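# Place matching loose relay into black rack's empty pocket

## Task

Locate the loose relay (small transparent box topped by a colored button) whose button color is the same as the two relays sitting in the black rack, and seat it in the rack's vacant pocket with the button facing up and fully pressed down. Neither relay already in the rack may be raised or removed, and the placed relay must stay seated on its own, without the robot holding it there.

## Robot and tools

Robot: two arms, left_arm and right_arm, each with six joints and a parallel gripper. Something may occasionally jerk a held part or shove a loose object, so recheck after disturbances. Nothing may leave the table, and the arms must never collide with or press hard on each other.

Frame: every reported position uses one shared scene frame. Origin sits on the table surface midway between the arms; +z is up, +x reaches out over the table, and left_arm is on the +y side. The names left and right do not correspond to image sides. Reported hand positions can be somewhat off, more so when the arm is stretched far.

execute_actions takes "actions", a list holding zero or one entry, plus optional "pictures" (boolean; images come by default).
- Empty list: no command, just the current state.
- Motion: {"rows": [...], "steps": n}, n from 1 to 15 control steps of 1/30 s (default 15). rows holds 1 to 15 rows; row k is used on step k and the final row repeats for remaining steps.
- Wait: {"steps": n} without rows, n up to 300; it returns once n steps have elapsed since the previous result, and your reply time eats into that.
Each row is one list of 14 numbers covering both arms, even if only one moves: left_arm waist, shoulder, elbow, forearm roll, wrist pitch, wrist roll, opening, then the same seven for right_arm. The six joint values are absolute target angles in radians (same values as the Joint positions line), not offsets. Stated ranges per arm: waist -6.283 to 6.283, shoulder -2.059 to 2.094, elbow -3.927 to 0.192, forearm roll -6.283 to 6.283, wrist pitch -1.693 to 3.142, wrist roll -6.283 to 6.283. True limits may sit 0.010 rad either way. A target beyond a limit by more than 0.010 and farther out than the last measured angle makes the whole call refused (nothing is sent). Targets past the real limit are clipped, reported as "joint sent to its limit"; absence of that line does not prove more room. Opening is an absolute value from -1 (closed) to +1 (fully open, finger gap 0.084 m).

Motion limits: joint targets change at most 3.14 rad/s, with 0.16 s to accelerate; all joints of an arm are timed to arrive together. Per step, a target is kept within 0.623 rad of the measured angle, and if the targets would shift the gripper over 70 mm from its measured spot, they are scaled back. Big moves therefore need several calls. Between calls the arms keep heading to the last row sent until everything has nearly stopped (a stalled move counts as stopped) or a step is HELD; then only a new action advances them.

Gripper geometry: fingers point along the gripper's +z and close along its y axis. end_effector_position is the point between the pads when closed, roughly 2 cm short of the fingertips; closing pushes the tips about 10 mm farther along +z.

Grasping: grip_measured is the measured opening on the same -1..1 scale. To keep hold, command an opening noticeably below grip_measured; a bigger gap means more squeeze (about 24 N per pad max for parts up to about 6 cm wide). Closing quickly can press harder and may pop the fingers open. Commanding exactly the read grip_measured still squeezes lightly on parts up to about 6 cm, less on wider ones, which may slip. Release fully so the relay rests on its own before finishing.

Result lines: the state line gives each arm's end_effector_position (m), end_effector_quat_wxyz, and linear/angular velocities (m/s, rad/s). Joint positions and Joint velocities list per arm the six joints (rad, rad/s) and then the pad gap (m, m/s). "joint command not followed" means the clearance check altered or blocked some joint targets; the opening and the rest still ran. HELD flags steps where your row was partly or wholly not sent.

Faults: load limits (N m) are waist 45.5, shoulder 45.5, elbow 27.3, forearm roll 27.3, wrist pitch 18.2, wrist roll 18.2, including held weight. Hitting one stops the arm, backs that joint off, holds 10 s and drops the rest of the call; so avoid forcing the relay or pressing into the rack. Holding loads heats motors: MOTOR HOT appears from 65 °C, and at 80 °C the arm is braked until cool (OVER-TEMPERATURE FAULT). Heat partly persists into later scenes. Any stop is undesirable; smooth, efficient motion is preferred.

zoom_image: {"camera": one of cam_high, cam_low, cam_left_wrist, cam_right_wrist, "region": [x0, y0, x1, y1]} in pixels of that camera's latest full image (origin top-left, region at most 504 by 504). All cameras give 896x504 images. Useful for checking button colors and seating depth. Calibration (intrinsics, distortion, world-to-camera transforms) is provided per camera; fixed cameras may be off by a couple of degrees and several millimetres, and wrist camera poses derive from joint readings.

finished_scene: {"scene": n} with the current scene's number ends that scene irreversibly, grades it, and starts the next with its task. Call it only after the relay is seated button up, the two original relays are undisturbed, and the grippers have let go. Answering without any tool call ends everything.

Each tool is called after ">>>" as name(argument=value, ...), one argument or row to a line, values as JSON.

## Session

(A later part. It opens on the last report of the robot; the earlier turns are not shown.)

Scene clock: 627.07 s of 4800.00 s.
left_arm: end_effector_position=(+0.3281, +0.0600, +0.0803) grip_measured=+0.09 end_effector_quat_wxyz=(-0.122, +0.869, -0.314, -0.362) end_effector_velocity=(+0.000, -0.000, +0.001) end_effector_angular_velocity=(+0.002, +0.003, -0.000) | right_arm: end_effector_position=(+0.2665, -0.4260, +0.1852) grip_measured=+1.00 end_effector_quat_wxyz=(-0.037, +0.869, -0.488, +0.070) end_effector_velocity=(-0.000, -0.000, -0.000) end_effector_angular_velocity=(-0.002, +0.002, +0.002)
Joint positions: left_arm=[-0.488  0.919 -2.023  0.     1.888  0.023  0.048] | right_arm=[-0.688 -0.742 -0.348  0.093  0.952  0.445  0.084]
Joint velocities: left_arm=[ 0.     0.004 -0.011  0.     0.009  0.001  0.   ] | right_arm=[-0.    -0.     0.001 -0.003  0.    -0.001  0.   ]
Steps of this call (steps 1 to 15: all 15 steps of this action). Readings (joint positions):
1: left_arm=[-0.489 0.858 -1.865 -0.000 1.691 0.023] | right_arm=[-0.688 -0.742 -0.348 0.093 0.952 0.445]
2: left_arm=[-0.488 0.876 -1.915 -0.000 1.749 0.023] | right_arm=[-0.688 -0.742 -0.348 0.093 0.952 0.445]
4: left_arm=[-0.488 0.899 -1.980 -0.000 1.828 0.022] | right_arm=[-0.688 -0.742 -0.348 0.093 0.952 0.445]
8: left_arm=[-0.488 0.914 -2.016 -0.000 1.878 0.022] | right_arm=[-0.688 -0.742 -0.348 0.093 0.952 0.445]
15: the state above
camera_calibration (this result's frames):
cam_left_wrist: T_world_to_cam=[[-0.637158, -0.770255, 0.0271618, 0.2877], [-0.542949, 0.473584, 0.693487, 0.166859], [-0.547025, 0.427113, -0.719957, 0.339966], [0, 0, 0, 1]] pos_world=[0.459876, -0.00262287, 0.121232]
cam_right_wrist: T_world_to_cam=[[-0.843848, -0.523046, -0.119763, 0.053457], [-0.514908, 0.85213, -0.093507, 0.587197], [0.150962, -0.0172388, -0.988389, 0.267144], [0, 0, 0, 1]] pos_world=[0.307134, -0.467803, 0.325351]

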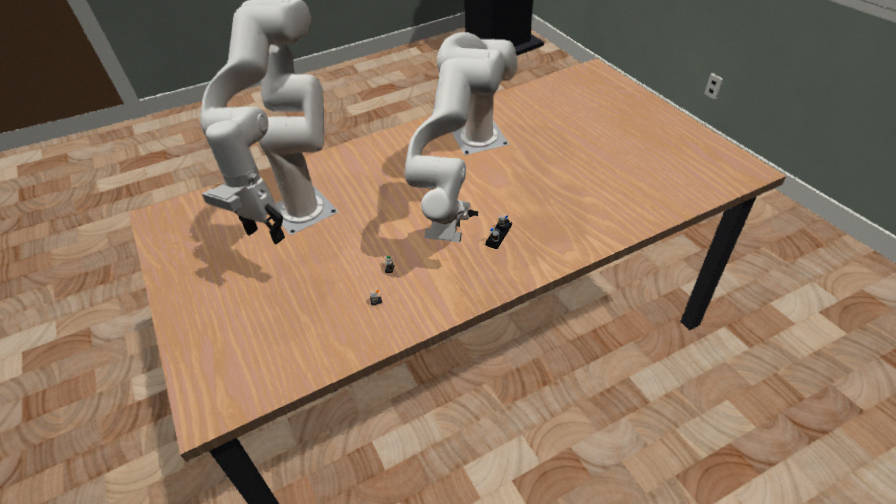

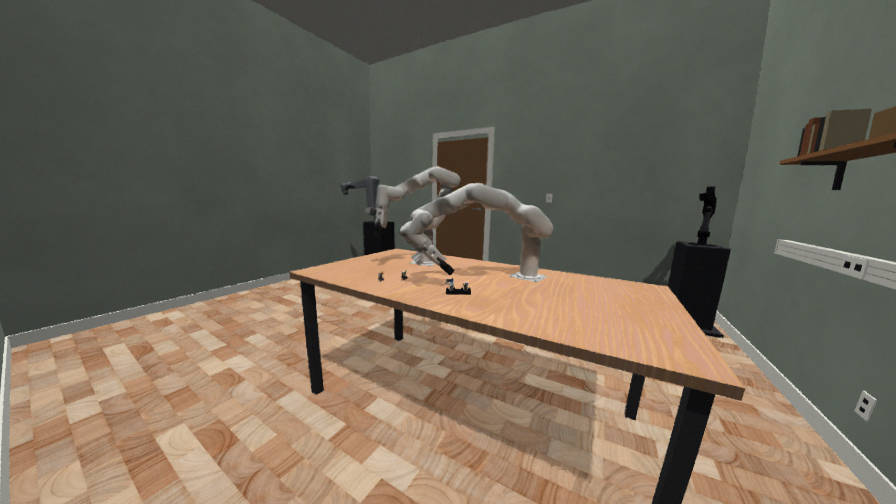

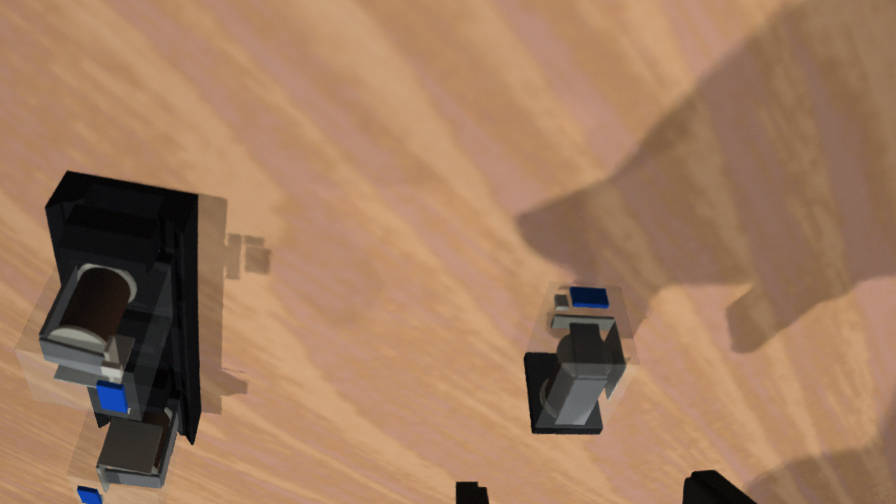

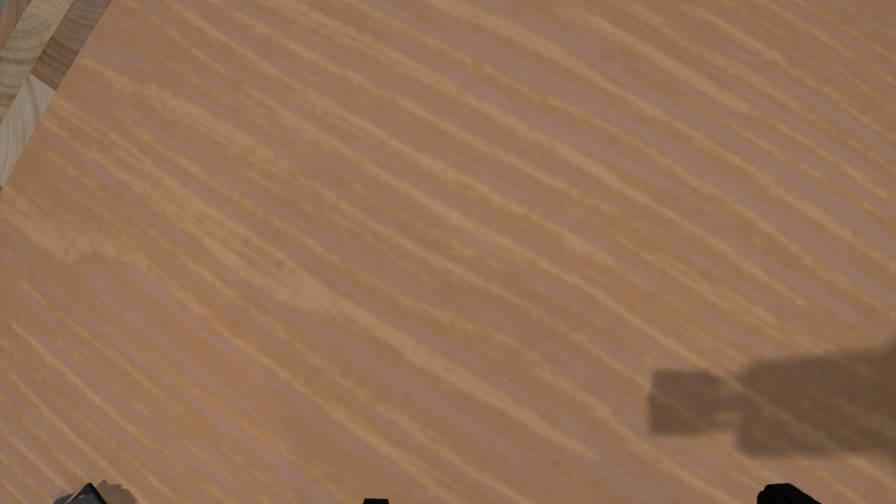

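>>> execute_actions(
  actions=[
    {"rows": [[-0.488,1.0089,-2.0102,0,1.7863,0.0225,0.1,-0.688,-0.742,-0.348,0.093,0.952,0.445,1]], "steps": 15},
  ],
)

Scene clock: 641.97 s of 4800.00 s.
left_arm: end_effector_position=(+0.3286, +0.0596, +0.0244) grip_measured=+0.09 end_effector_quat_wxyz=(-0.122, +0.869, -0.314, -0.362) end_effector_velocity=(+0.000, -0.000, -0.002) end_effector_angular_velocity=(-0.000, -0.002, -0.000) | right_arm: end_effector_position=(+0.2665, -0.4260, +0.1852) grip_measured=+1.00 end_effector_quat_wxyz=(-0.037, +0.869, -0.488, +0.070) end_effector_velocity=(+0.000, +0.000, +0.000) end_effector_angular_velocity=(+0.002, -0.002, -0.001)
Joint positions: left_arm=[-0.488  1.006 -2.012  0.     1.789  0.022  0.048] | right_arm=[-0.688 -0.742 -0.348  0.093  0.952  0.445  0.084]
Joint velocities: left_arm=[-0.001  0.002  0.001  0.001 -0.005 -0.001  0.   ] | right_arm=[-0.    -0.001  0.     0.004  0.    -0.001  0.   ]
Steps of this call (steps 1 to 15: the robot went on to your last target; steps 16 to 90: nothing new was sent; then 11.40 s passed at rest; steps 91 to 105: all 15 steps of this action). Readings (joint positions):
91: left_arm=[-0.488 0.920 -2.024 -0.000 1.889 0.022] | right_arm=[-0.688 -0.742 -0.348 0.093 0.952 0.445]
92: left_arm=[-0.488 0.922 -2.024 -0.000 1.885 0.022] | right_arm=[-0.688 -0.742 -0.348 0.093 0.952 0.445]
94: left_arm=[-0.488 0.945 -2.024 -0.000 1.852 0.022] | right_arm=[-0.688 -0.742 -0.348 0.093 0.952 0.445]
98: left_arm=[-0.488 1.002 -2.007 0.000 1.803 0.023] | right_arm=[-0.688 -0.742 -0.348 0.093 0.952 0.445]
105: the state above
camera_calibration (this result's frames):
cam_left_wrist: T_world_to_cam=[[-0.637113, -0.770297, 0.0269913, 0.289234], [-0.543896, 0.474117, 0.69238, 0.206486], [-0.546136, 0.426444, -0.721028, 0.29993], [0, 0, 0, 1]] pos_world=[0.460384, -0.0030056, 0.0654837]
cam_right_wrist: T_world_to_cam=[[-0.843848, -0.523046, -0.119763, 0.0534569], [-0.514908, 0.85213, -0.0935071, 0.587197], [0.150962, -0.0172388, -0.988389, 0.267144], [0, 0, 0, 1]] pos_world=[0.307134, -0.467803, 0.325351]

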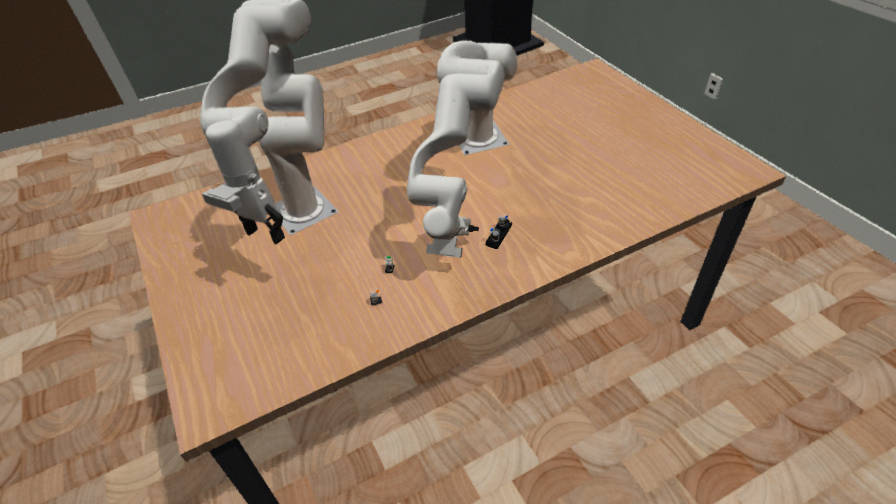

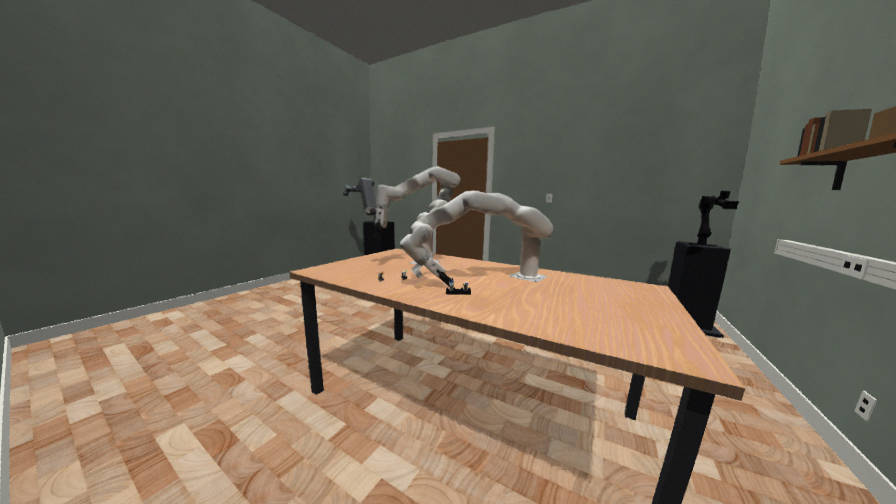

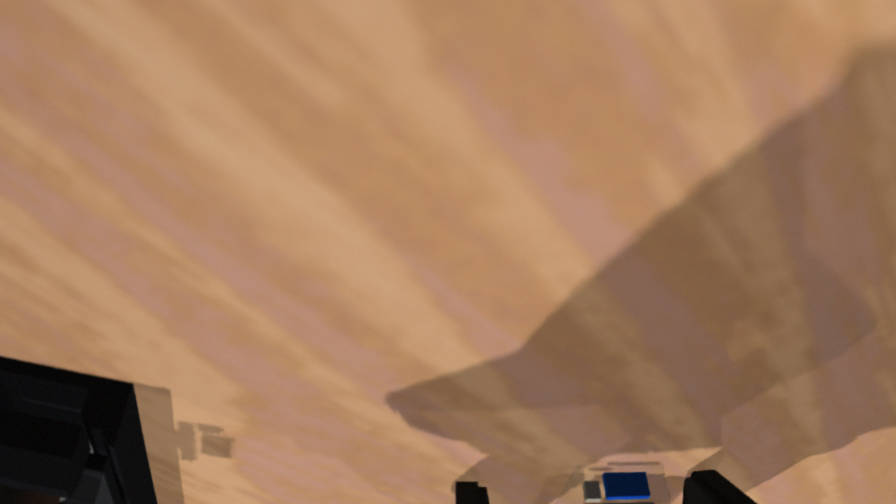

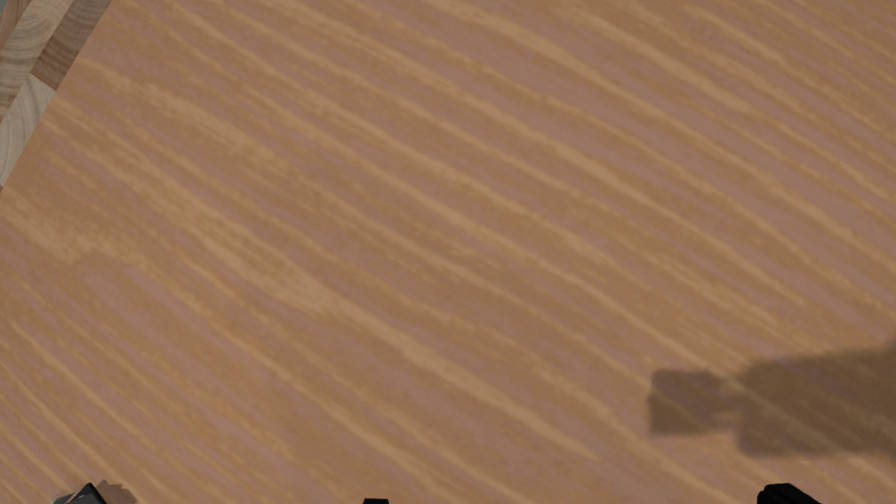

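Relay is between the fingers. Close.

>>> execute_actions(
  actions=[
    {"rows": [[-0.488,1.0089,-2.0102,0,1.7863,0.0225,-0.1,-0.688,-0.742,-0.348,0.093,0.952,0.445,1],[-0.488,1.0089,-2.0102,0,1.7863,0.0225,-0.2,-0.688,-0.742,-0.348,0.093,0.952,0.445,1],[-0.488,1.0089,-2.0102,0,1.7863,0.0225,-0.3,-0.688,-0.742,-0.348,0.093,0.952,0.445,1],[-0.488,1.0089,-2.0102,0,1.7863,0.0225,-0.4,-0.688,-0.742,-0.348,0.093,0.952,0.445,1],[-0.488,1.0089,-2.0102,0,1.7863,0.0225,-0.5,-0.688,-0.742,-0.348,0.093,0.952,0.445,1],[-0.488,1.0089,-2.0102,0,1.7863,0.0225,-0.6,-0.688,-0.742,-0.348,0.093,0.952,0.445,1],[-0.488,1.0089,-2.0102,0,1.7863,0.0225,-0.7,-0.688,-0.742,-0.348,0.093,0.952,0.445,1],[-0.488,1.0089,-2.0102,0,1.7863,0.0225,-0.8,-0.688,-0.742,-0.348,0.093,0.952,0.445,1],[-0.488,1.0089,-2.0102,0,1.7863,0.0225,-0.9,-0.688,-0.742,-0.348,0.093,0.952,0.445,1]], "steps": 15},
  ],
  pictures=false,
)

Scene clock: 657.47 s of 4800.00 s.
left_arm: end_effector_position=(+0.3291, +0.0597, +0.0241) grip_measured=-0.53 end_effector_quat_wxyz=(-0.121, +0.870, -0.314, -0.361) end_effector_velocity=(-0.000, -0.000, -0.000) end_effector_angular_velocity=(+0.001, -0.001, -0.000) | right_arm: end_effector_position=(+0.2665, -0.4260, +0.1852) grip_measured=+1.00 end_effector_quat_wxyz=(-0.037, +0.869, -0.488, +0.070) end_effector_velocity=(-0.000, +0.000, -0.001) end_effector_angular_velocity=(+0.003, +0.002, -0.003)
Joint positions: left_arm=[-0.487  1.005 -2.01   0.001  1.786  0.023  0.021] | right_arm=[-0.688 -0.742 -0.348  0.093  0.952  0.445  0.084]
Joint velocities: left_arm=[-0.001 -0.     0.001  0.    -0.001 -0.001 -0.   ] | right_arm=[0.    0.002 0.001 0.001 0.    0.002 0.   ]
Steps of this call (steps 1 to 15: the robot went on to your last target; steps 16 to 90: nothing new was sent; then 12.00 s passed at rest; steps 91 to 105: all 15 steps of this action). Readings (joint positions):
91: left_arm=[-0.488 1.008 -2.010 0.000 1.786 0.022] | right_arm=[-0.688 -0.742 -0.348 0.093 0.952 0.445]
92: left_arm=[-0.487 1.007 -2.011 0.002 1.786 0.022] | right_arm=[-0.688 -0.742 -0.348 0.093 0.952 0.445]
94: left_arm=[-0.486 1.007 -2.011 0.002 1.786 0.023] | right_arm=[-0.688 -0.742 -0.348 0.093 0.952 0.445]
98: left_arm=[-0.487 1.005 -2.011 0.001 1.787 0.023] | right_arm=[-0.688 -0.742 -0.348 0.093 0.952 0.445]
105: the state above

>>> execute_actions(
  actions=[
    {"rows": [[-0.488,0.8502,-2.1339,0,2.0687,0.0225,-0.9,-0.688,-0.742,-0.348,0.093,0.952,0.445,1]], "steps": 15},
  ],
  pictures=false,
)

>>> execute_actions(
  actions=[
    {"rows": [[-0.488,0.0751,-1.0297,0,0.9547,0.0225,-0.9,-0.688,-0.742,-0.348,0.093,0.952,0.445,1]], "steps": 15},
  ],
  pictures=false,
)

>>> execute_actions(
  actions=[
    {"rows": [[-0.488,0.0751,-1.0297,0,0.9547,0.0225,-0.9,-0.688,-0.742,-0.348,0.093,0.952,0.445,1]], "steps": 8},
  ],
  pictures=false,
)

>>> execute_actions(
  actions=[
    {"rows": [[-0.488,-0.0373,-0.3463,0,-0.4014,0.0225,-0.9,-0.688,-0.742,-0.348,0.093,0.952,0.445,1]], "steps": 15},
  ],
  pictures=false,
)

>>> execute_actions(
  actions=[
    {"rows": [[-0.488,-0.0373,-0.3463,0,-0.4014,0.0225,-0.9,-0.688,-0.742,-0.348,0.093,0.952,0.445,1]], "steps": 10},
  ],
)

Scene clock: 697.03 s of 4800.00 s.
left_arm: end_effector_position=(+0.3293, +0.0584, +0.1521) grip_measured=-0.53 end_effector_quat_wxyz=(-0.121, +0.870, -0.315, -0.361) end_effector_velocity=(-0.005, +0.010, +0.114) end_effector_angular_velocity=(-0.003, -0.014, +0.004) | right_arm: end_effector_position=(+0.2665, -0.4260, +0.1852) grip_measured=+1.00 end_effector_quat_wxyz=(-0.037, +0.869, -0.488, +0.070) end_effector_velocity=(+0.000, +0.000, -0.000) end_effector_angular_velocity=(+0.001, +0.000, +0.000)
Joint positions: left_arm=[-0.489  0.859 -2.127 -0.001  2.049  0.023  0.021] | right_arm=[-0.688 -0.742 -0.348  0.093  0.952  0.445  0.084]
Joint velocities: left_arm=[ 0.006 -0.132 -0.103  0.007  0.223 -0.001  0.   ] | right_arm=[-0.     0.    -0.     0.001  0.001 -0.001 -0.   ]
Steps of this call (steps 1 to 15: the robot went on to your last target; steps 16 to 90: nothing new was sent; then 36.07 s passed at rest; steps 91 to 105: all 15 steps of this action). Readings (joint positions):
91: left_arm=[-0.488 1.005 -2.010 0.000 1.786 0.022] | right_arm=[-0.688 -0.742 -0.348 0.093 0.952 0.445]
92: left_arm=[-0.488 1.004 -2.011 -0.000 1.789 0.023] | right_arm=[-0.688 -0.742 -0.348 0.093 0.952 0.445]
94: left_arm=[-0.491 0.995 -2.018 -0.004 1.824 0.023] | right_arm=[-0.688 -0.742 -0.348 0.093 0.952 0.445]
98: left_arm=[-0.491 0.934 -2.067 -0.004 1.922 0.023] | right_arm=[-0.688 -0.742 -0.348 0.093 0.952 0.445]
105: the state above

Scene clock: 697.53 s of 4800.00 s.
left_arm: end_effector_position=(+0.3426, +0.0484, +0.2026) grip_measured=-0.53 end_effector_quat_wxyz=(-0.015, +0.939, -0.339, -0.045) end_effector_velocity=(-0.113, +0.091, -0.350) end_effector_angular_velocity=(-0.476, -0.602, +0.003) | right_arm: end_effector_position=(+0.2665, -0.4260, +0.1852) grip_measured=+1.00 end_effector_quat_wxyz=(-0.037, +0.869, -0.488, +0.070) end_effector_velocity=(-0.000, +0.000, -0.000) end_effector_angular_velocity=(-0.001, +0.001, +0.001)
Joint positions: left_arm=[-0.488  0.167 -1.29  -0.     1.218  0.023  0.021] | right_arm=[-0.688 -0.742 -0.348  0.093  0.952  0.445  0.084]
Joint velocities: left_arm=[ 0.001 -0.859  2.249  0.001 -2.157 -0.002 -0.   ] | right_arm=[ 0.    -0.     0.001 -0.001  0.    -0.    -0.   ]
Steps of this call (steps 1 to 15: all 15 steps of this action). Readings (joint positions):
1: left_arm=[-0.488 0.855 -2.129 -0.001 2.055 0.023] | right_arm=[-0.688 -0.742 -0.348 0.093 0.952 0.445]
2: left_arm=[-0.488 0.851 -2.126 -0.000 2.055 0.023] | right_arm=[-0.688 -0.742 -0.348 0.093 0.952 0.445]
4: left_arm=[-0.488 0.812 -2.079 -0.000 2.014 0.023] | right_arm=[-0.688 -0.742 -0.348 0.093 0.952 0.445]
8: left_arm=[-0.488 0.563 -1.835 -0.000 1.768 0.023] | right_arm=[-0.688 -0.742 -0.348 0.093 0.952 0.445]
15: the state above

Scene clock: 697.80 s of 4800.00 s.
left_arm: end_effector_position=(+0.3280, +0.0601, +0.1607) grip_measured=-0.53 end_effector_quat_wxyz=(-0.001, +0.940, -0.340, -0.004) end_effector_velocity=(+0.011, -0.010, +0.013) end_effector_angular_velocity=(-0.089, -0.111, -0.001) | right_arm: end_effector_position=(+0.2665, -0.4260, +0.1852) grip_measured=+1.00 end_effector_quat_wxyz=(-0.037, +0.869, -0.488, +0.070) end_effector_velocity=(-0.000, +0.000, -0.001) end_effector_angular_velocity=(+0.001, +0.001, -0.001)
Joint positions: left_arm=[-0.488  0.082 -1.04   0.     0.966  0.023  0.021] | right_arm=[-0.688 -0.742 -0.348  0.093  0.952  0.445  0.084]
Joint velocities: left_arm=[-0.001 -0.071  0.081 -0.    -0.151  0.    -0.   ] | right_arm=[ 0.     0.002  0.001  0.    -0.001  0.001 -0.   ]
Steps of this call (steps 1 to 8: all 8 steps of this action). Readings (joint positions):
1: left_arm=[-0.488 0.142 -1.219 0.000 1.150 0.023] | right_arm=[-0.688 -0.742 -0.348 0.093 0.952 0.445]
2: left_arm=[-0.488 0.123 -1.159 0.000 1.094 0.023] | right_arm=[-0.688 -0.742 -0.348 0.093 0.952 0.445]
4: left_arm=[-0.488 0.100 -1.081 0.000 1.017 0.022] | right_arm=[-0.688 -0.742 -0.348 0.093 0.952 0.445]
8: the state above

Scene clock: 698.30 s of 4800.00 s.
left_arm: end_effector_position=(+0.2844, +0.0947, +0.0653) grip_measured=-0.53 end_effector_quat_wxyz=(+0.039, +0.933, -0.337, +0.117) end_effector_velocity=(+0.017, -0.013, -0.026) end_effector_angular_velocity=(-0.939, -1.184, -0.002) | right_arm: end_effector_position=(+0.2665, -0.4260, +0.1852) grip_measured=+1.00 end_effector_quat_wxyz=(-0.037, +0.869, -0.488, +0.070) end_effector_velocity=(+0.000, -0.000, +0.000) end_effector_angular_velocity=(-0.002, -0.001, -0.001)
Joint positions: left_arm=[-0.488 -0.012 -0.496  0.     0.259  0.022  0.021] | right_arm=[-0.688 -0.742 -0.348  0.093  0.952  0.445  0.084]
Joint velocities: left_arm=[-0.001 -0.179  1.202  0.    -2.534  0.001 -0.   ] | right_arm=[-0.    -0.001  0.    -0.001 -0.001  0.002 -0.   ]
Steps of this call (steps 1 to 15: all 15 steps of this action). Readings (joint positions):
1: left_arm=[-0.488 0.080 -1.038 -0.000 0.962 0.023] | right_arm=[-0.688 -0.742 -0.348 0.093 0.952 0.445]
2: left_arm=[-0.488 0.077 -1.033 -0.000 0.955 0.023] | right_arm=[-0.688 -0.742 -0.348 0.093 0.952 0.445]
4: left_arm=[-0.488 0.066 -0.988 -0.000 0.904 0.023] | right_arm=[-0.688 -0.742 -0.348 0.093 0.952 0.445]
8: left_arm=[-0.488 0.039 -0.810 0.000 0.732 0.023] | right_arm=[-0.688 -0.742 -0.348 0.093 0.952 0.445]
15: the state above

Scene clock: 698.63 s of 4800.00 s.
left_arm: end_effector_position=(+0.3258, +0.0618, +0.1353) grip_measured=-0.53 end_effector_quat_wxyz=(+0.118, +0.874, -0.316, +0.350) end_effector_velocity=(+0.028, -0.022, +0.079) end_effector_angular_velocity=(-0.248, -0.313, +0.001) | right_arm: end_effector_position=(+0.2665, -0.4260, +0.1852) grip_measured=+1.00 end_effector_quat_wxyz=(-0.037, +0.869, -0.488, +0.070) end_effector_velocity=(+0.000, -0.000, +0.001) end_effector_angular_velocity=(-0.002, -0.001, +0.001)
Joint positions: left_arm=[-0.488 -0.038 -0.353 -0.    -0.366  0.023  0.021] | right_arm=[-0.688 -0.742 -0.348  0.093  0.952  0.445  0.084]
Joint velocities: left_arm=[ 0.001 -0.001  0.059 -0.001 -0.458  0.     0.   ] | right_arm=[-0.    -0.002  0.    -0.002 -0.    -0.    -0.   ]
Steps of this call (steps 1 to 10: all 10 steps of this action). Readings (joint positions):
1: left_arm=[-0.488 -0.017 -0.459 0.000 0.174 0.022] | right_arm=[-0.688 -0.742 -0.348 0.093 0.952 0.445]
2: left_arm=[-0.488 -0.022 -0.429 0.000 0.088 0.022] | right_arm=[-0.688 -0.742 -0.348 0.093 0.952 0.445]
4: left_arm=[-0.488 -0.030 -0.389 0.000 -0.078 0.022] | right_arm=[-0.688 -0.742 -0.348 0.093 0.952 0.445]
8: left_arm=[-0.488 -0.037 -0.358 -0.000 -0.317 0.023] | right_arm=[-0.688 -0.742 -0.348 0.093 0.952 0.445]
10: the state above
camera_calibration (this result's frames):
cam_left_wrist: T_world_to_cam=[[-0.643029, -0.765596, -0.019401, 0.294082], [-0.539261, 0.470626, -0.698362, 0.313904], [0.543793, -0.438605, -0.715482, 0.0750336], [0, 0, 0, 1]] pos_world=[0.317576, 0.110326, 0.278609]
cam_right_wrist: T_world_to_cam=[[-0.843848, -0.523046, -0.119763, 0.0534568], [-0.514908, 0.85213, -0.093507, 0.587197], [0.150962, -0.0172387, -0.988389, 0.267144], [0, 0, 0, 1]] pos_world=[0.307134, -0.467803, 0.325351]

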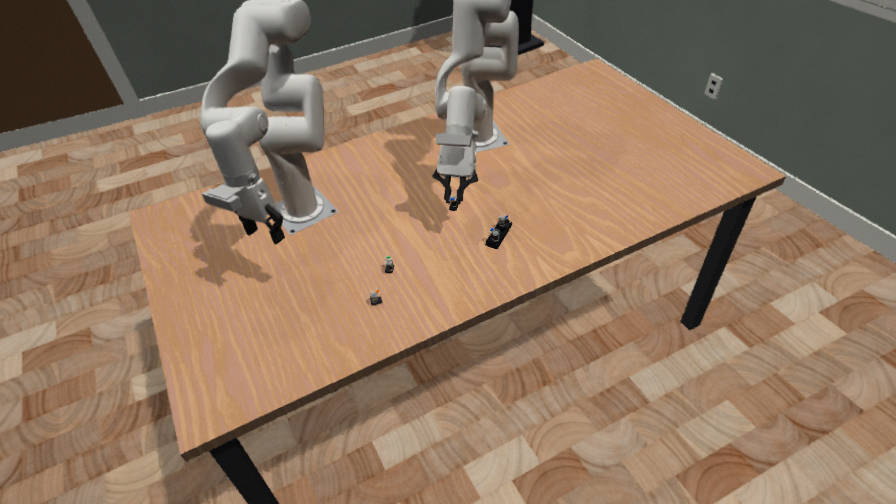

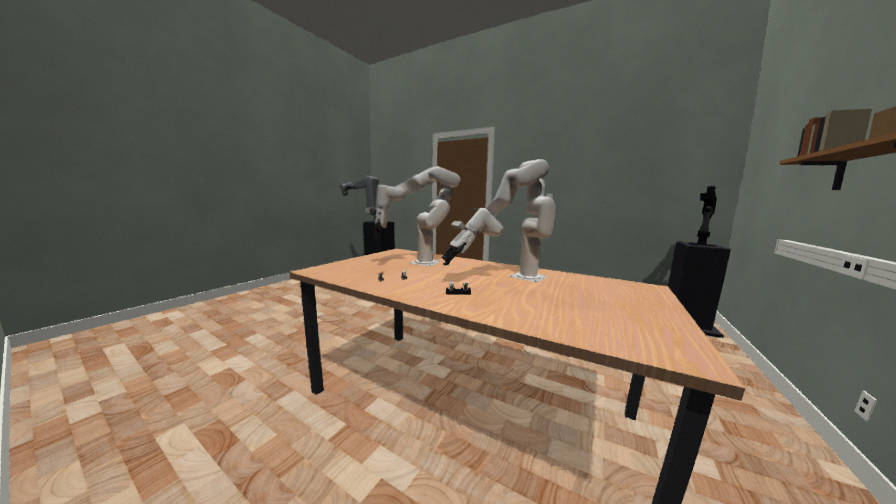

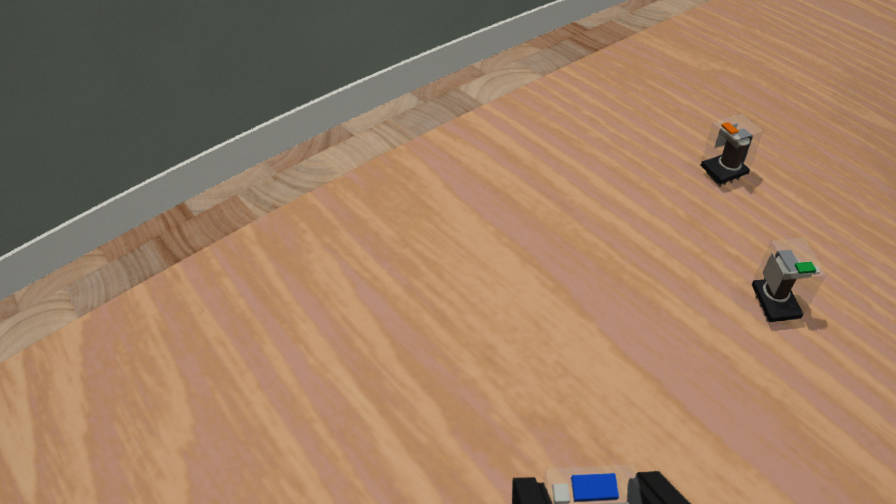

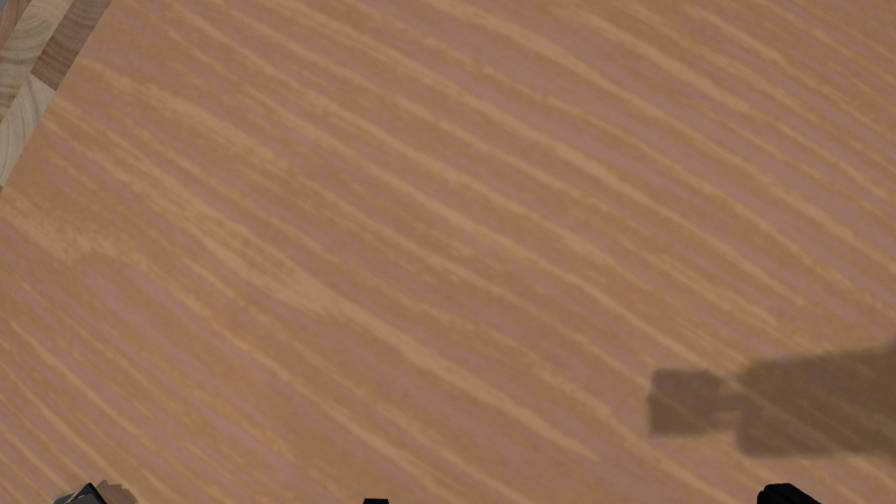

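>>> execute_actions(
  actions=[
    {"rows": [[-0.488,0.4696,-0.4374,0,-0.8172,0.0225,-0.9,-0.688,-0.742,-0.348,0.093,0.952,0.445,1]], "steps": 15},
  ],
)

Scene clock: 710.13 s of 4800.00 s.
left_arm: end_effector_position=(+0.3295, +0.0588, +0.0362) grip_measured=-0.53 end_effector_quat_wxyz=(+0.123, +0.867, -0.313, +0.366) end_effector_velocity=(+0.017, -0.015, -0.019) end_effector_angular_velocity=(-0.091, -0.116, -0.003) | right_arm: end_effector_position=(+0.2665, -0.4260, +0.1852) grip_measured=+1.00 end_effector_quat_wxyz=(-0.037, +0.869, -0.488, +0.070) end_effector_velocity=(-0.000, -0.000, +0.000) end_effector_angular_velocity=(-0.001, +0.000, -0.001)
Joint positions: left_arm=[-0.488  0.441 -0.434 -0.    -0.802  0.022  0.021] | right_arm=[-0.688 -0.742 -0.348  0.093  0.952  0.445  0.084]
Joint velocities: left_arm=[-0.002  0.245 -0.09   0.001 -0.302  0.     0.   ] | right_arm=[-0.    -0.     0.    -0.001 -0.001  0.001  0.   ]
Steps of this call (steps 1 to 30: the robot went on to your last target; steps 31 to 90: nothing new was sent; then 8.00 s passed at rest; steps 91 to 105: all 15 steps of this action). Readings (joint positions):
91: left_arm=[-0.488 -0.037 -0.346 0.000 -0.402 0.023] | right_arm=[-0.688 -0.742 -0.348 0.093 0.952 0.445]
92: left_arm=[-0.488 -0.034 -0.347 0.000 -0.405 0.023] | right_arm=[-0.688 -0.742 -0.348 0.093 0.952 0.445]
94: left_arm=[-0.488 0.008 -0.357 -0.000 -0.445 0.023] | right_arm=[-0.688 -0.742 -0.348 0.093 0.952 0.445]
98: left_arm=[-0.488 0.216 -0.391 -0.000 -0.607 0.022] | right_arm=[-0.688 -0.742 -0.348 0.093 0.952 0.445]
105: the state above
camera_calibration (this result's frames):
cam_left_wrist: T_world_to_cam=[[-0.642413, -0.766087, -0.0204035, 0.292152], [-0.518237, 0.453881, -0.72486, 0.243142], [0.564566, -0.455086, -0.688594, -0.0060708], [0, 0, 0, 1]] pos_world=[0.317115, 0.110693, 0.178025]
cam_right_wrist: T_world_to_cam=[[-0.843848, -0.523046, -0.119763, 0.053457], [-0.514908, 0.85213, -0.0935071, 0.587197], [0.150962, -0.0172389, -0.988389, 0.267144], [0, 0, 0, 1]] pos_world=[0.307134, -0.467803, 0.325351]

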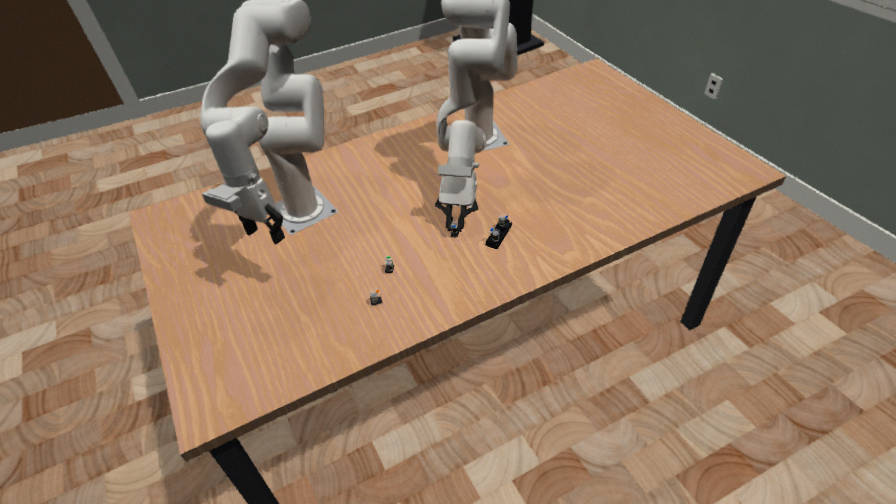

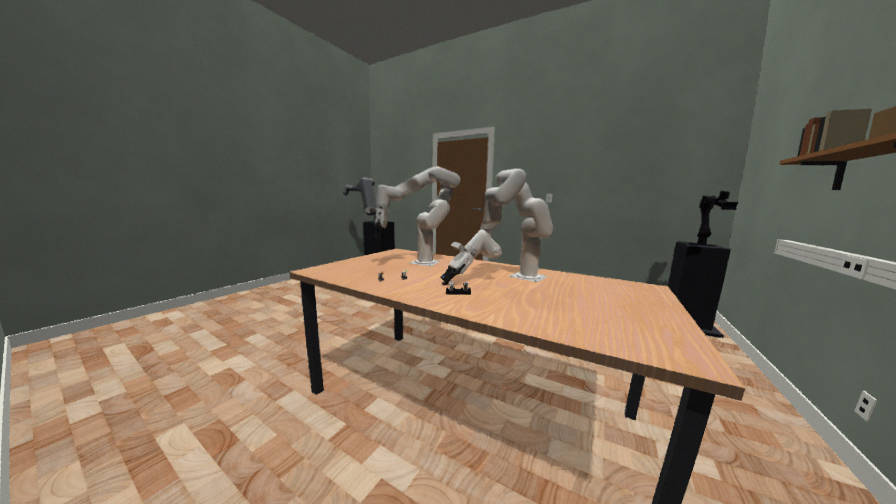

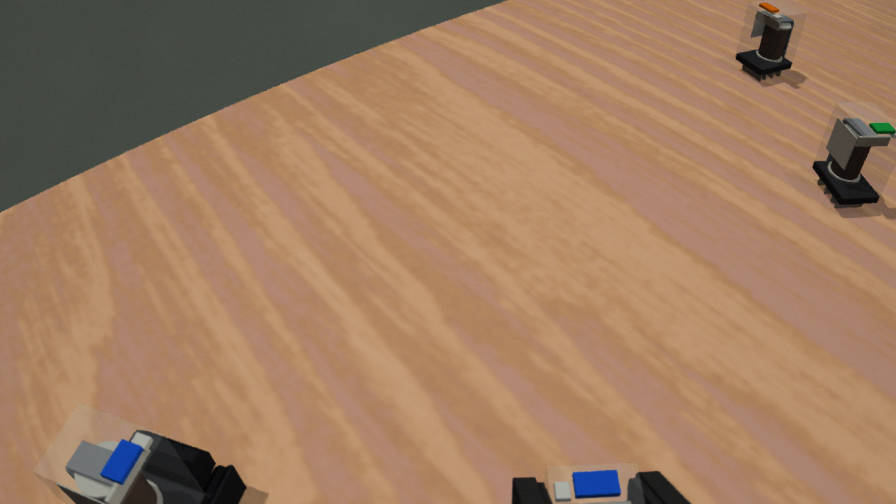

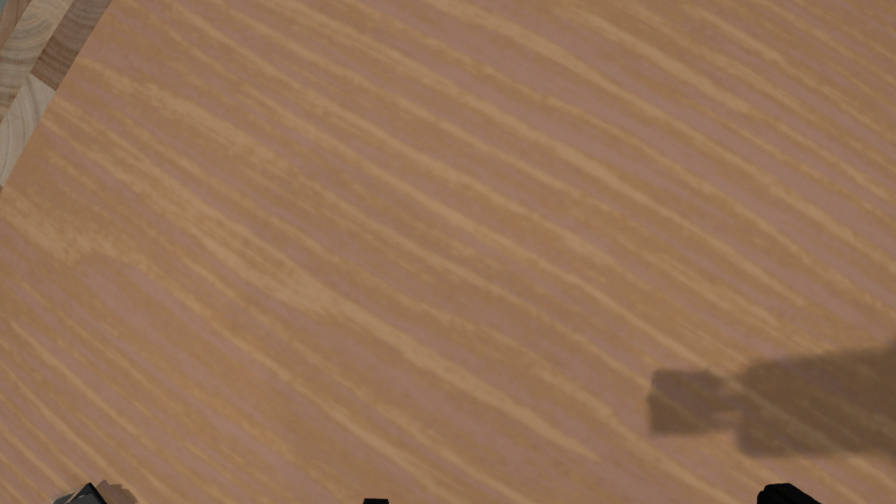

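>>> execute_actions(
  actions=[
    {"steps": 10},
  ],
  pictures=false,
)

Scene clock: 714.27 s of 4800.00 s.
left_arm: end_effector_position=(+0.3282, +0.0600, +0.0297) grip_measured=-0.53 end_effector_quat_wxyz=(+0.123, +0.867, -0.313, +0.367) end_effector_velocity=(+0.000, +0.000, -0.000) end_effector_angular_velocity=(+0.000, +0.001, +0.000) | right_arm: end_effector_position=(+0.2665, -0.4260, +0.1852) grip_measured=+1.00 end_effector_quat_wxyz=(-0.037, +0.869, -0.488, +0.070) end_effector_velocity=(-0.000, +0.000, -0.000) end_effector_angular_velocity=(+0.000, +0.002, +0.001)
Joint positions: left_arm=[-0.488  0.47  -0.437 -0.    -0.827  0.023  0.021] | right_arm=[-0.688 -0.742 -0.348  0.093  0.952  0.445  0.084]
Joint velocities: left_arm=[ 0.001 -0.    -0.     0.001  0.001 -0.    -0.   ] | right_arm=[-0.     0.001  0.    -0.001  0.    -0.001  0.   ]
Steps of this call (steps 1 to 30: the robot went on to your last target; steps 31 to 90: nothing new was sent; then 1.13 s passed at rest). Readings (joint positions):
1: left_arm=[-0.488 0.448 -0.436 0.000 -0.810 0.022] | right_arm=[-0.688 -0.742 -0.348 0.093 0.952 0.445]
2: left_arm=[-0.488 0.453 -0.438 0.000 -0.815 0.022] | right_arm=[-0.688 -0.742 -0.348 0.093 0.952 0.445]
4: left_arm=[-0.488 0.458 -0.440 0.000 -0.820 0.022] | right_arm=[-0.688 -0.742 -0.348 0.093 0.952 0.445]
8: left_arm=[-0.488 0.464 -0.441 0.000 -0.824 0.022] | right_arm=[-0.688 -0.742 -0.348 0.093 0.952 0.445]
90: the state above
All arms were judged still, so your last target was given up. Only a new action makes them travel on or press farther. Fingers that are still opening or closing keep moving.

>>> execute_actions(
  actions=[
    {"rows": [[-0.488,0.4696,-0.4374,0,-0.8172,0.0225,-0.5,-0.688,-0.742,-0.348,0.093,0.952,0.445,1],[-0.488,0.4696,-0.4374,0,-0.8172,0.0225,-0.4,-0.688,-0.742,-0.348,0.093,0.952,0.445,1],[-0.488,0.4696,-0.4374,0,-0.8172,0.0225,-0.3,-0.688,-0.742,-0.348,0.093,0.952,0.445,1],[-0.488,0.4696,-0.4374,0,-0.8172,0.0225,-0.2,-0.688,-0.742,-0.348,0.093,0.952,0.445,1],[-0.488,0.4696,-0.4374,0,-0.8172,0.0225,-0.1,-0.688,-0.742,-0.348,0.093,0.952,0.445,1],[-0.488,0.4696,-0.4374,0,-0.8172,0.0225,0.0,-0.688,-0.742,-0.348,0.093,0.952,0.445,1],[-0.488,0.4696,-0.4374,0,-0.8172,0.0225,0.1,-0.688,-0.742,-0.348,0.093,0.952,0.445,1],[-0.488,0.4696,-0.4374,0,-0.8172,0.0225,0.2,-0.688,-0.742,-0.348,0.093,0.952,0.445,1]], "steps": 12},
  ],
  pictures=false,
)

>>> execute_actions(
  actions=[
    {"rows": [[-0.488,0.1362,-0.3591,0,-0.5621,0.0225,0.2,-0.688,-0.742,-0.348,0.093,0.952,0.445,1]], "steps": 15},
  ],
)

Scene clock: 730.90 s of 4800.00 s.
left_arm: end_effector_position=(+0.3242, +0.0627, +0.0234) grip_measured=+0.15 end_effector_quat_wxyz=(+0.120, +0.871, -0.315, +0.357) end_effector_velocity=(+0.001, -0.005, +0.002) end_effector_angular_velocity=(+0.001, -0.002, -0.012) | right_arm: end_effector_position=(+0.2665, -0.4260, +0.1852) grip_measured=+1.00 end_effector_quat_wxyz=(-0.037, +0.869, -0.488, +0.070) end_effector_velocity=(-0.000, -0.000, -0.000) end_effector_angular_velocity=(-0.000, +0.001, +0.001)
Joint positions: left_arm=[-0.488  0.474 -0.433  0.    -0.814  0.023  0.05 ] | right_arm=[-0.688 -0.742 -0.348  0.093  0.952  0.445  0.084]
Joint velocities: left_arm=[-0.005 -0.003 -0.008  0.005  0.01   0.003  0.023] | right_arm=[-0.    -0.001  0.001 -0.001  0.    -0.    -0.   ]
Steps of this call (steps 1 to 90: nothing new was sent; then 13.23 s passed at rest; steps 91 to 102: all 12 steps of this action). Readings (joint positions):
91: left_arm=[-0.488 0.470 -0.437 -0.000 -0.827 0.023] | right_arm=[-0.688 -0.742 -0.348 0.093 0.952 0.445]
92: left_arm=[-0.488 0.470 -0.437 -0.000 -0.827 0.023] | right_arm=[-0.688 -0.742 -0.348 0.093 0.952 0.445]
94: left_arm=[-0.488 0.470 -0.436 0.000 -0.823 0.023] | right_arm=[-0.688 -0.742 -0.348 0.093 0.952 0.445]
98: left_arm=[-0.488 0.474 -0.431 -0.000 -0.817 0.022] | right_arm=[-0.688 -0.742 -0.348 0.093 0.952 0.445]
102: the state above

Scene clock: 731.40 s of 4800.00 s.
left_arm: end_effector_position=(+0.3269, +0.0609, +0.0987) grip_measured=+0.19 end_effector_quat_wxyz=(+0.122, +0.869, -0.314, +0.362) end_effector_velocity=(-0.005, +0.004, +0.002) end_effector_angular_velocity=(+0.016, +0.019, -0.000) | right_arm: end_effector_position=(+0.2665, -0.4260, +0.1852) grip_measured=+1.00 end_effector_quat_wxyz=(-0.037, +0.869, -0.488, +0.070) end_effector_velocity=(-0.000, -0.000, -0.000) end_effector_angular_velocity=(-0.001, +0.001, +0.001)
Joint positions: left_arm=[-0.488  0.142 -0.359  0.    -0.566  0.023  0.052] | right_arm=[-0.688 -0.742 -0.348  0.093  0.952  0.445  0.084]
Joint velocities: left_arm=[ 0.001 -0.044  0.017 -0.     0.052  0.002  0.   ] | right_arm=[-0.     0.001 -0.001 -0.002  0.    -0.     0.   ]
Steps of this call (steps 1 to 15: all 15 steps of this action). Readings (joint positions):
1: left_arm=[-0.488 0.473 -0.433 0.001 -0.813 0.023] | right_arm=[-0.688 -0.742 -0.348 0.093 0.952 0.445]
2: left_arm=[-0.489 0.470 -0.432 0.001 -0.810 0.023] | right_arm=[-0.688 -0.742 -0.348 0.093 0.952 0.445]
4: left_arm=[-0.489 0.427 -0.421 0.001 -0.774 0.023] | right_arm=[-0.688 -0.742 -0.348 0.093 0.952 0.445]
8: left_arm=[-0.488 0.230 -0.383 0.000 -0.636 0.023] | right_arm=[-0.688 -0.742 -0.348 0.093 0.952 0.445]
15: the state above
camera_calibration (this result's frames):
cam_left_wrist: T_world_to_cam=[[-0.642704, -0.765849, -0.020162, 0.293355], [-0.524172, 0.458776, -0.717474, 0.287114], [0.558726, -0.450555, -0.696294, 0.041805], [0, 0, 0, 1]] pos_world=[0.31568, 0.11178, 0.24102]
cam_right_wrist: T_world_to_cam=[[-0.843848, -0.523046, -0.119763, 0.0534569], [-0.514908, 0.85213, -0.0935073, 0.587197], [0.150962, -0.017239, -0.988389, 0.267144], [0, 0, 0, 1]] pos_world=[0.307134, -0.467803, 0.325351]

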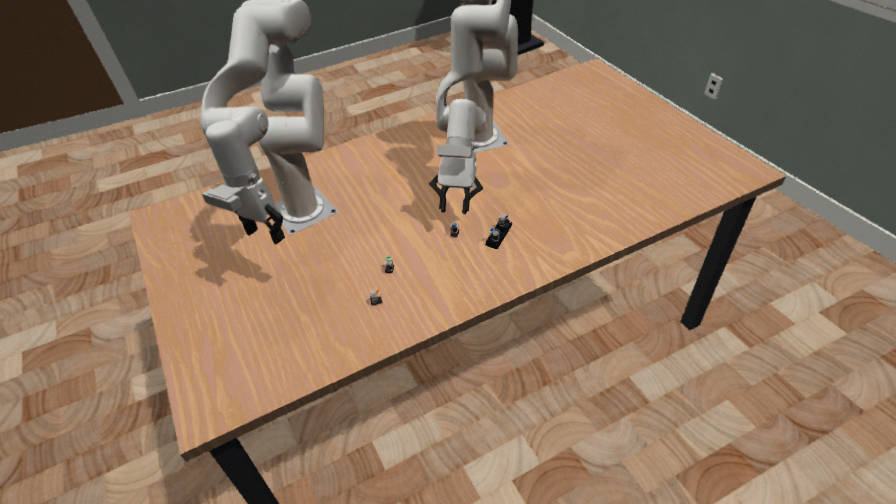

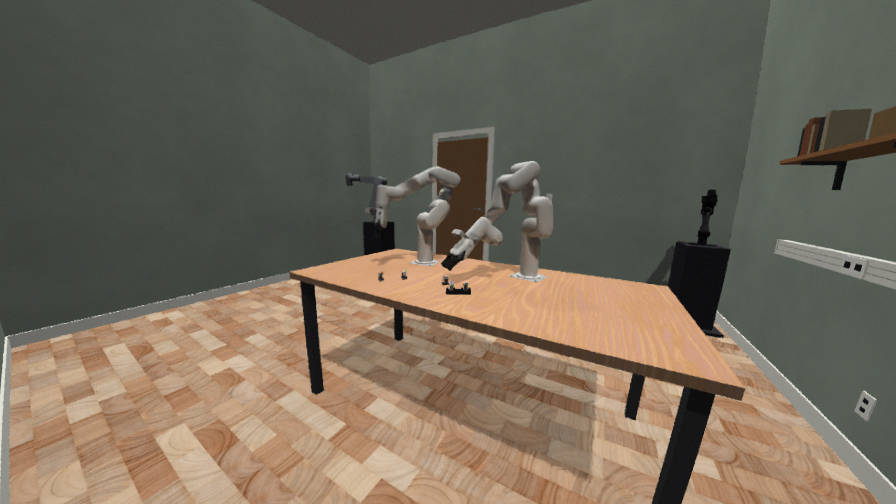

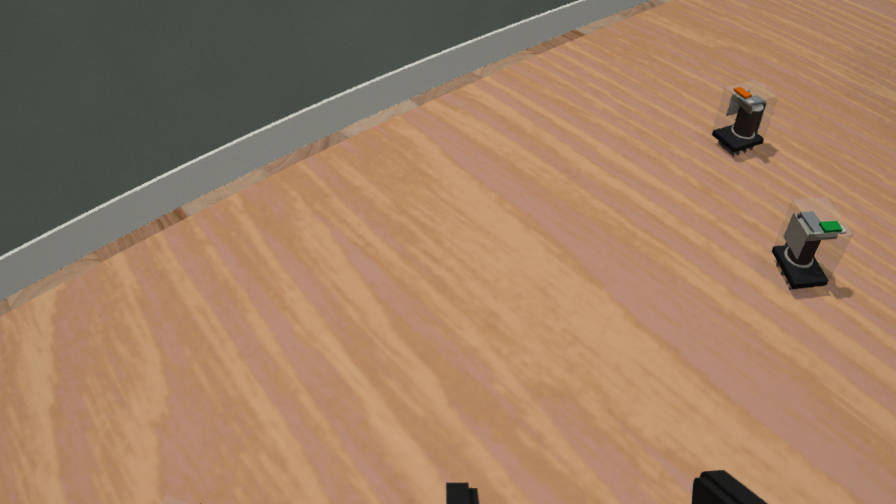

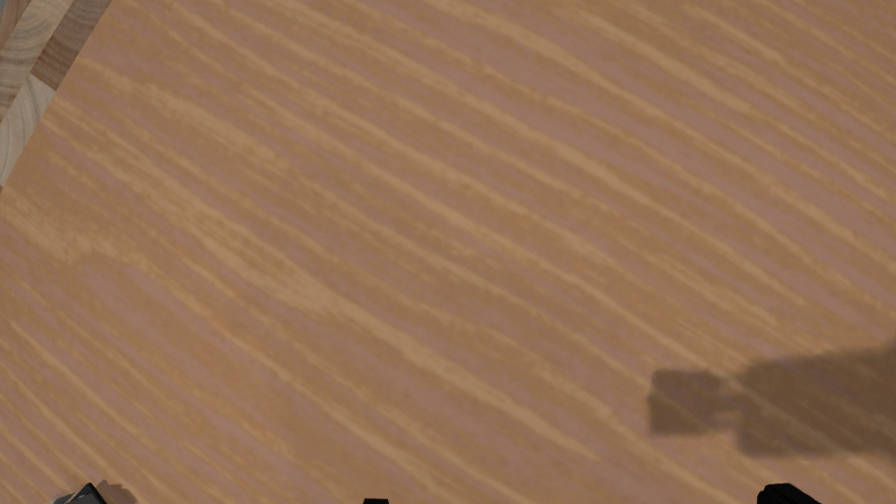

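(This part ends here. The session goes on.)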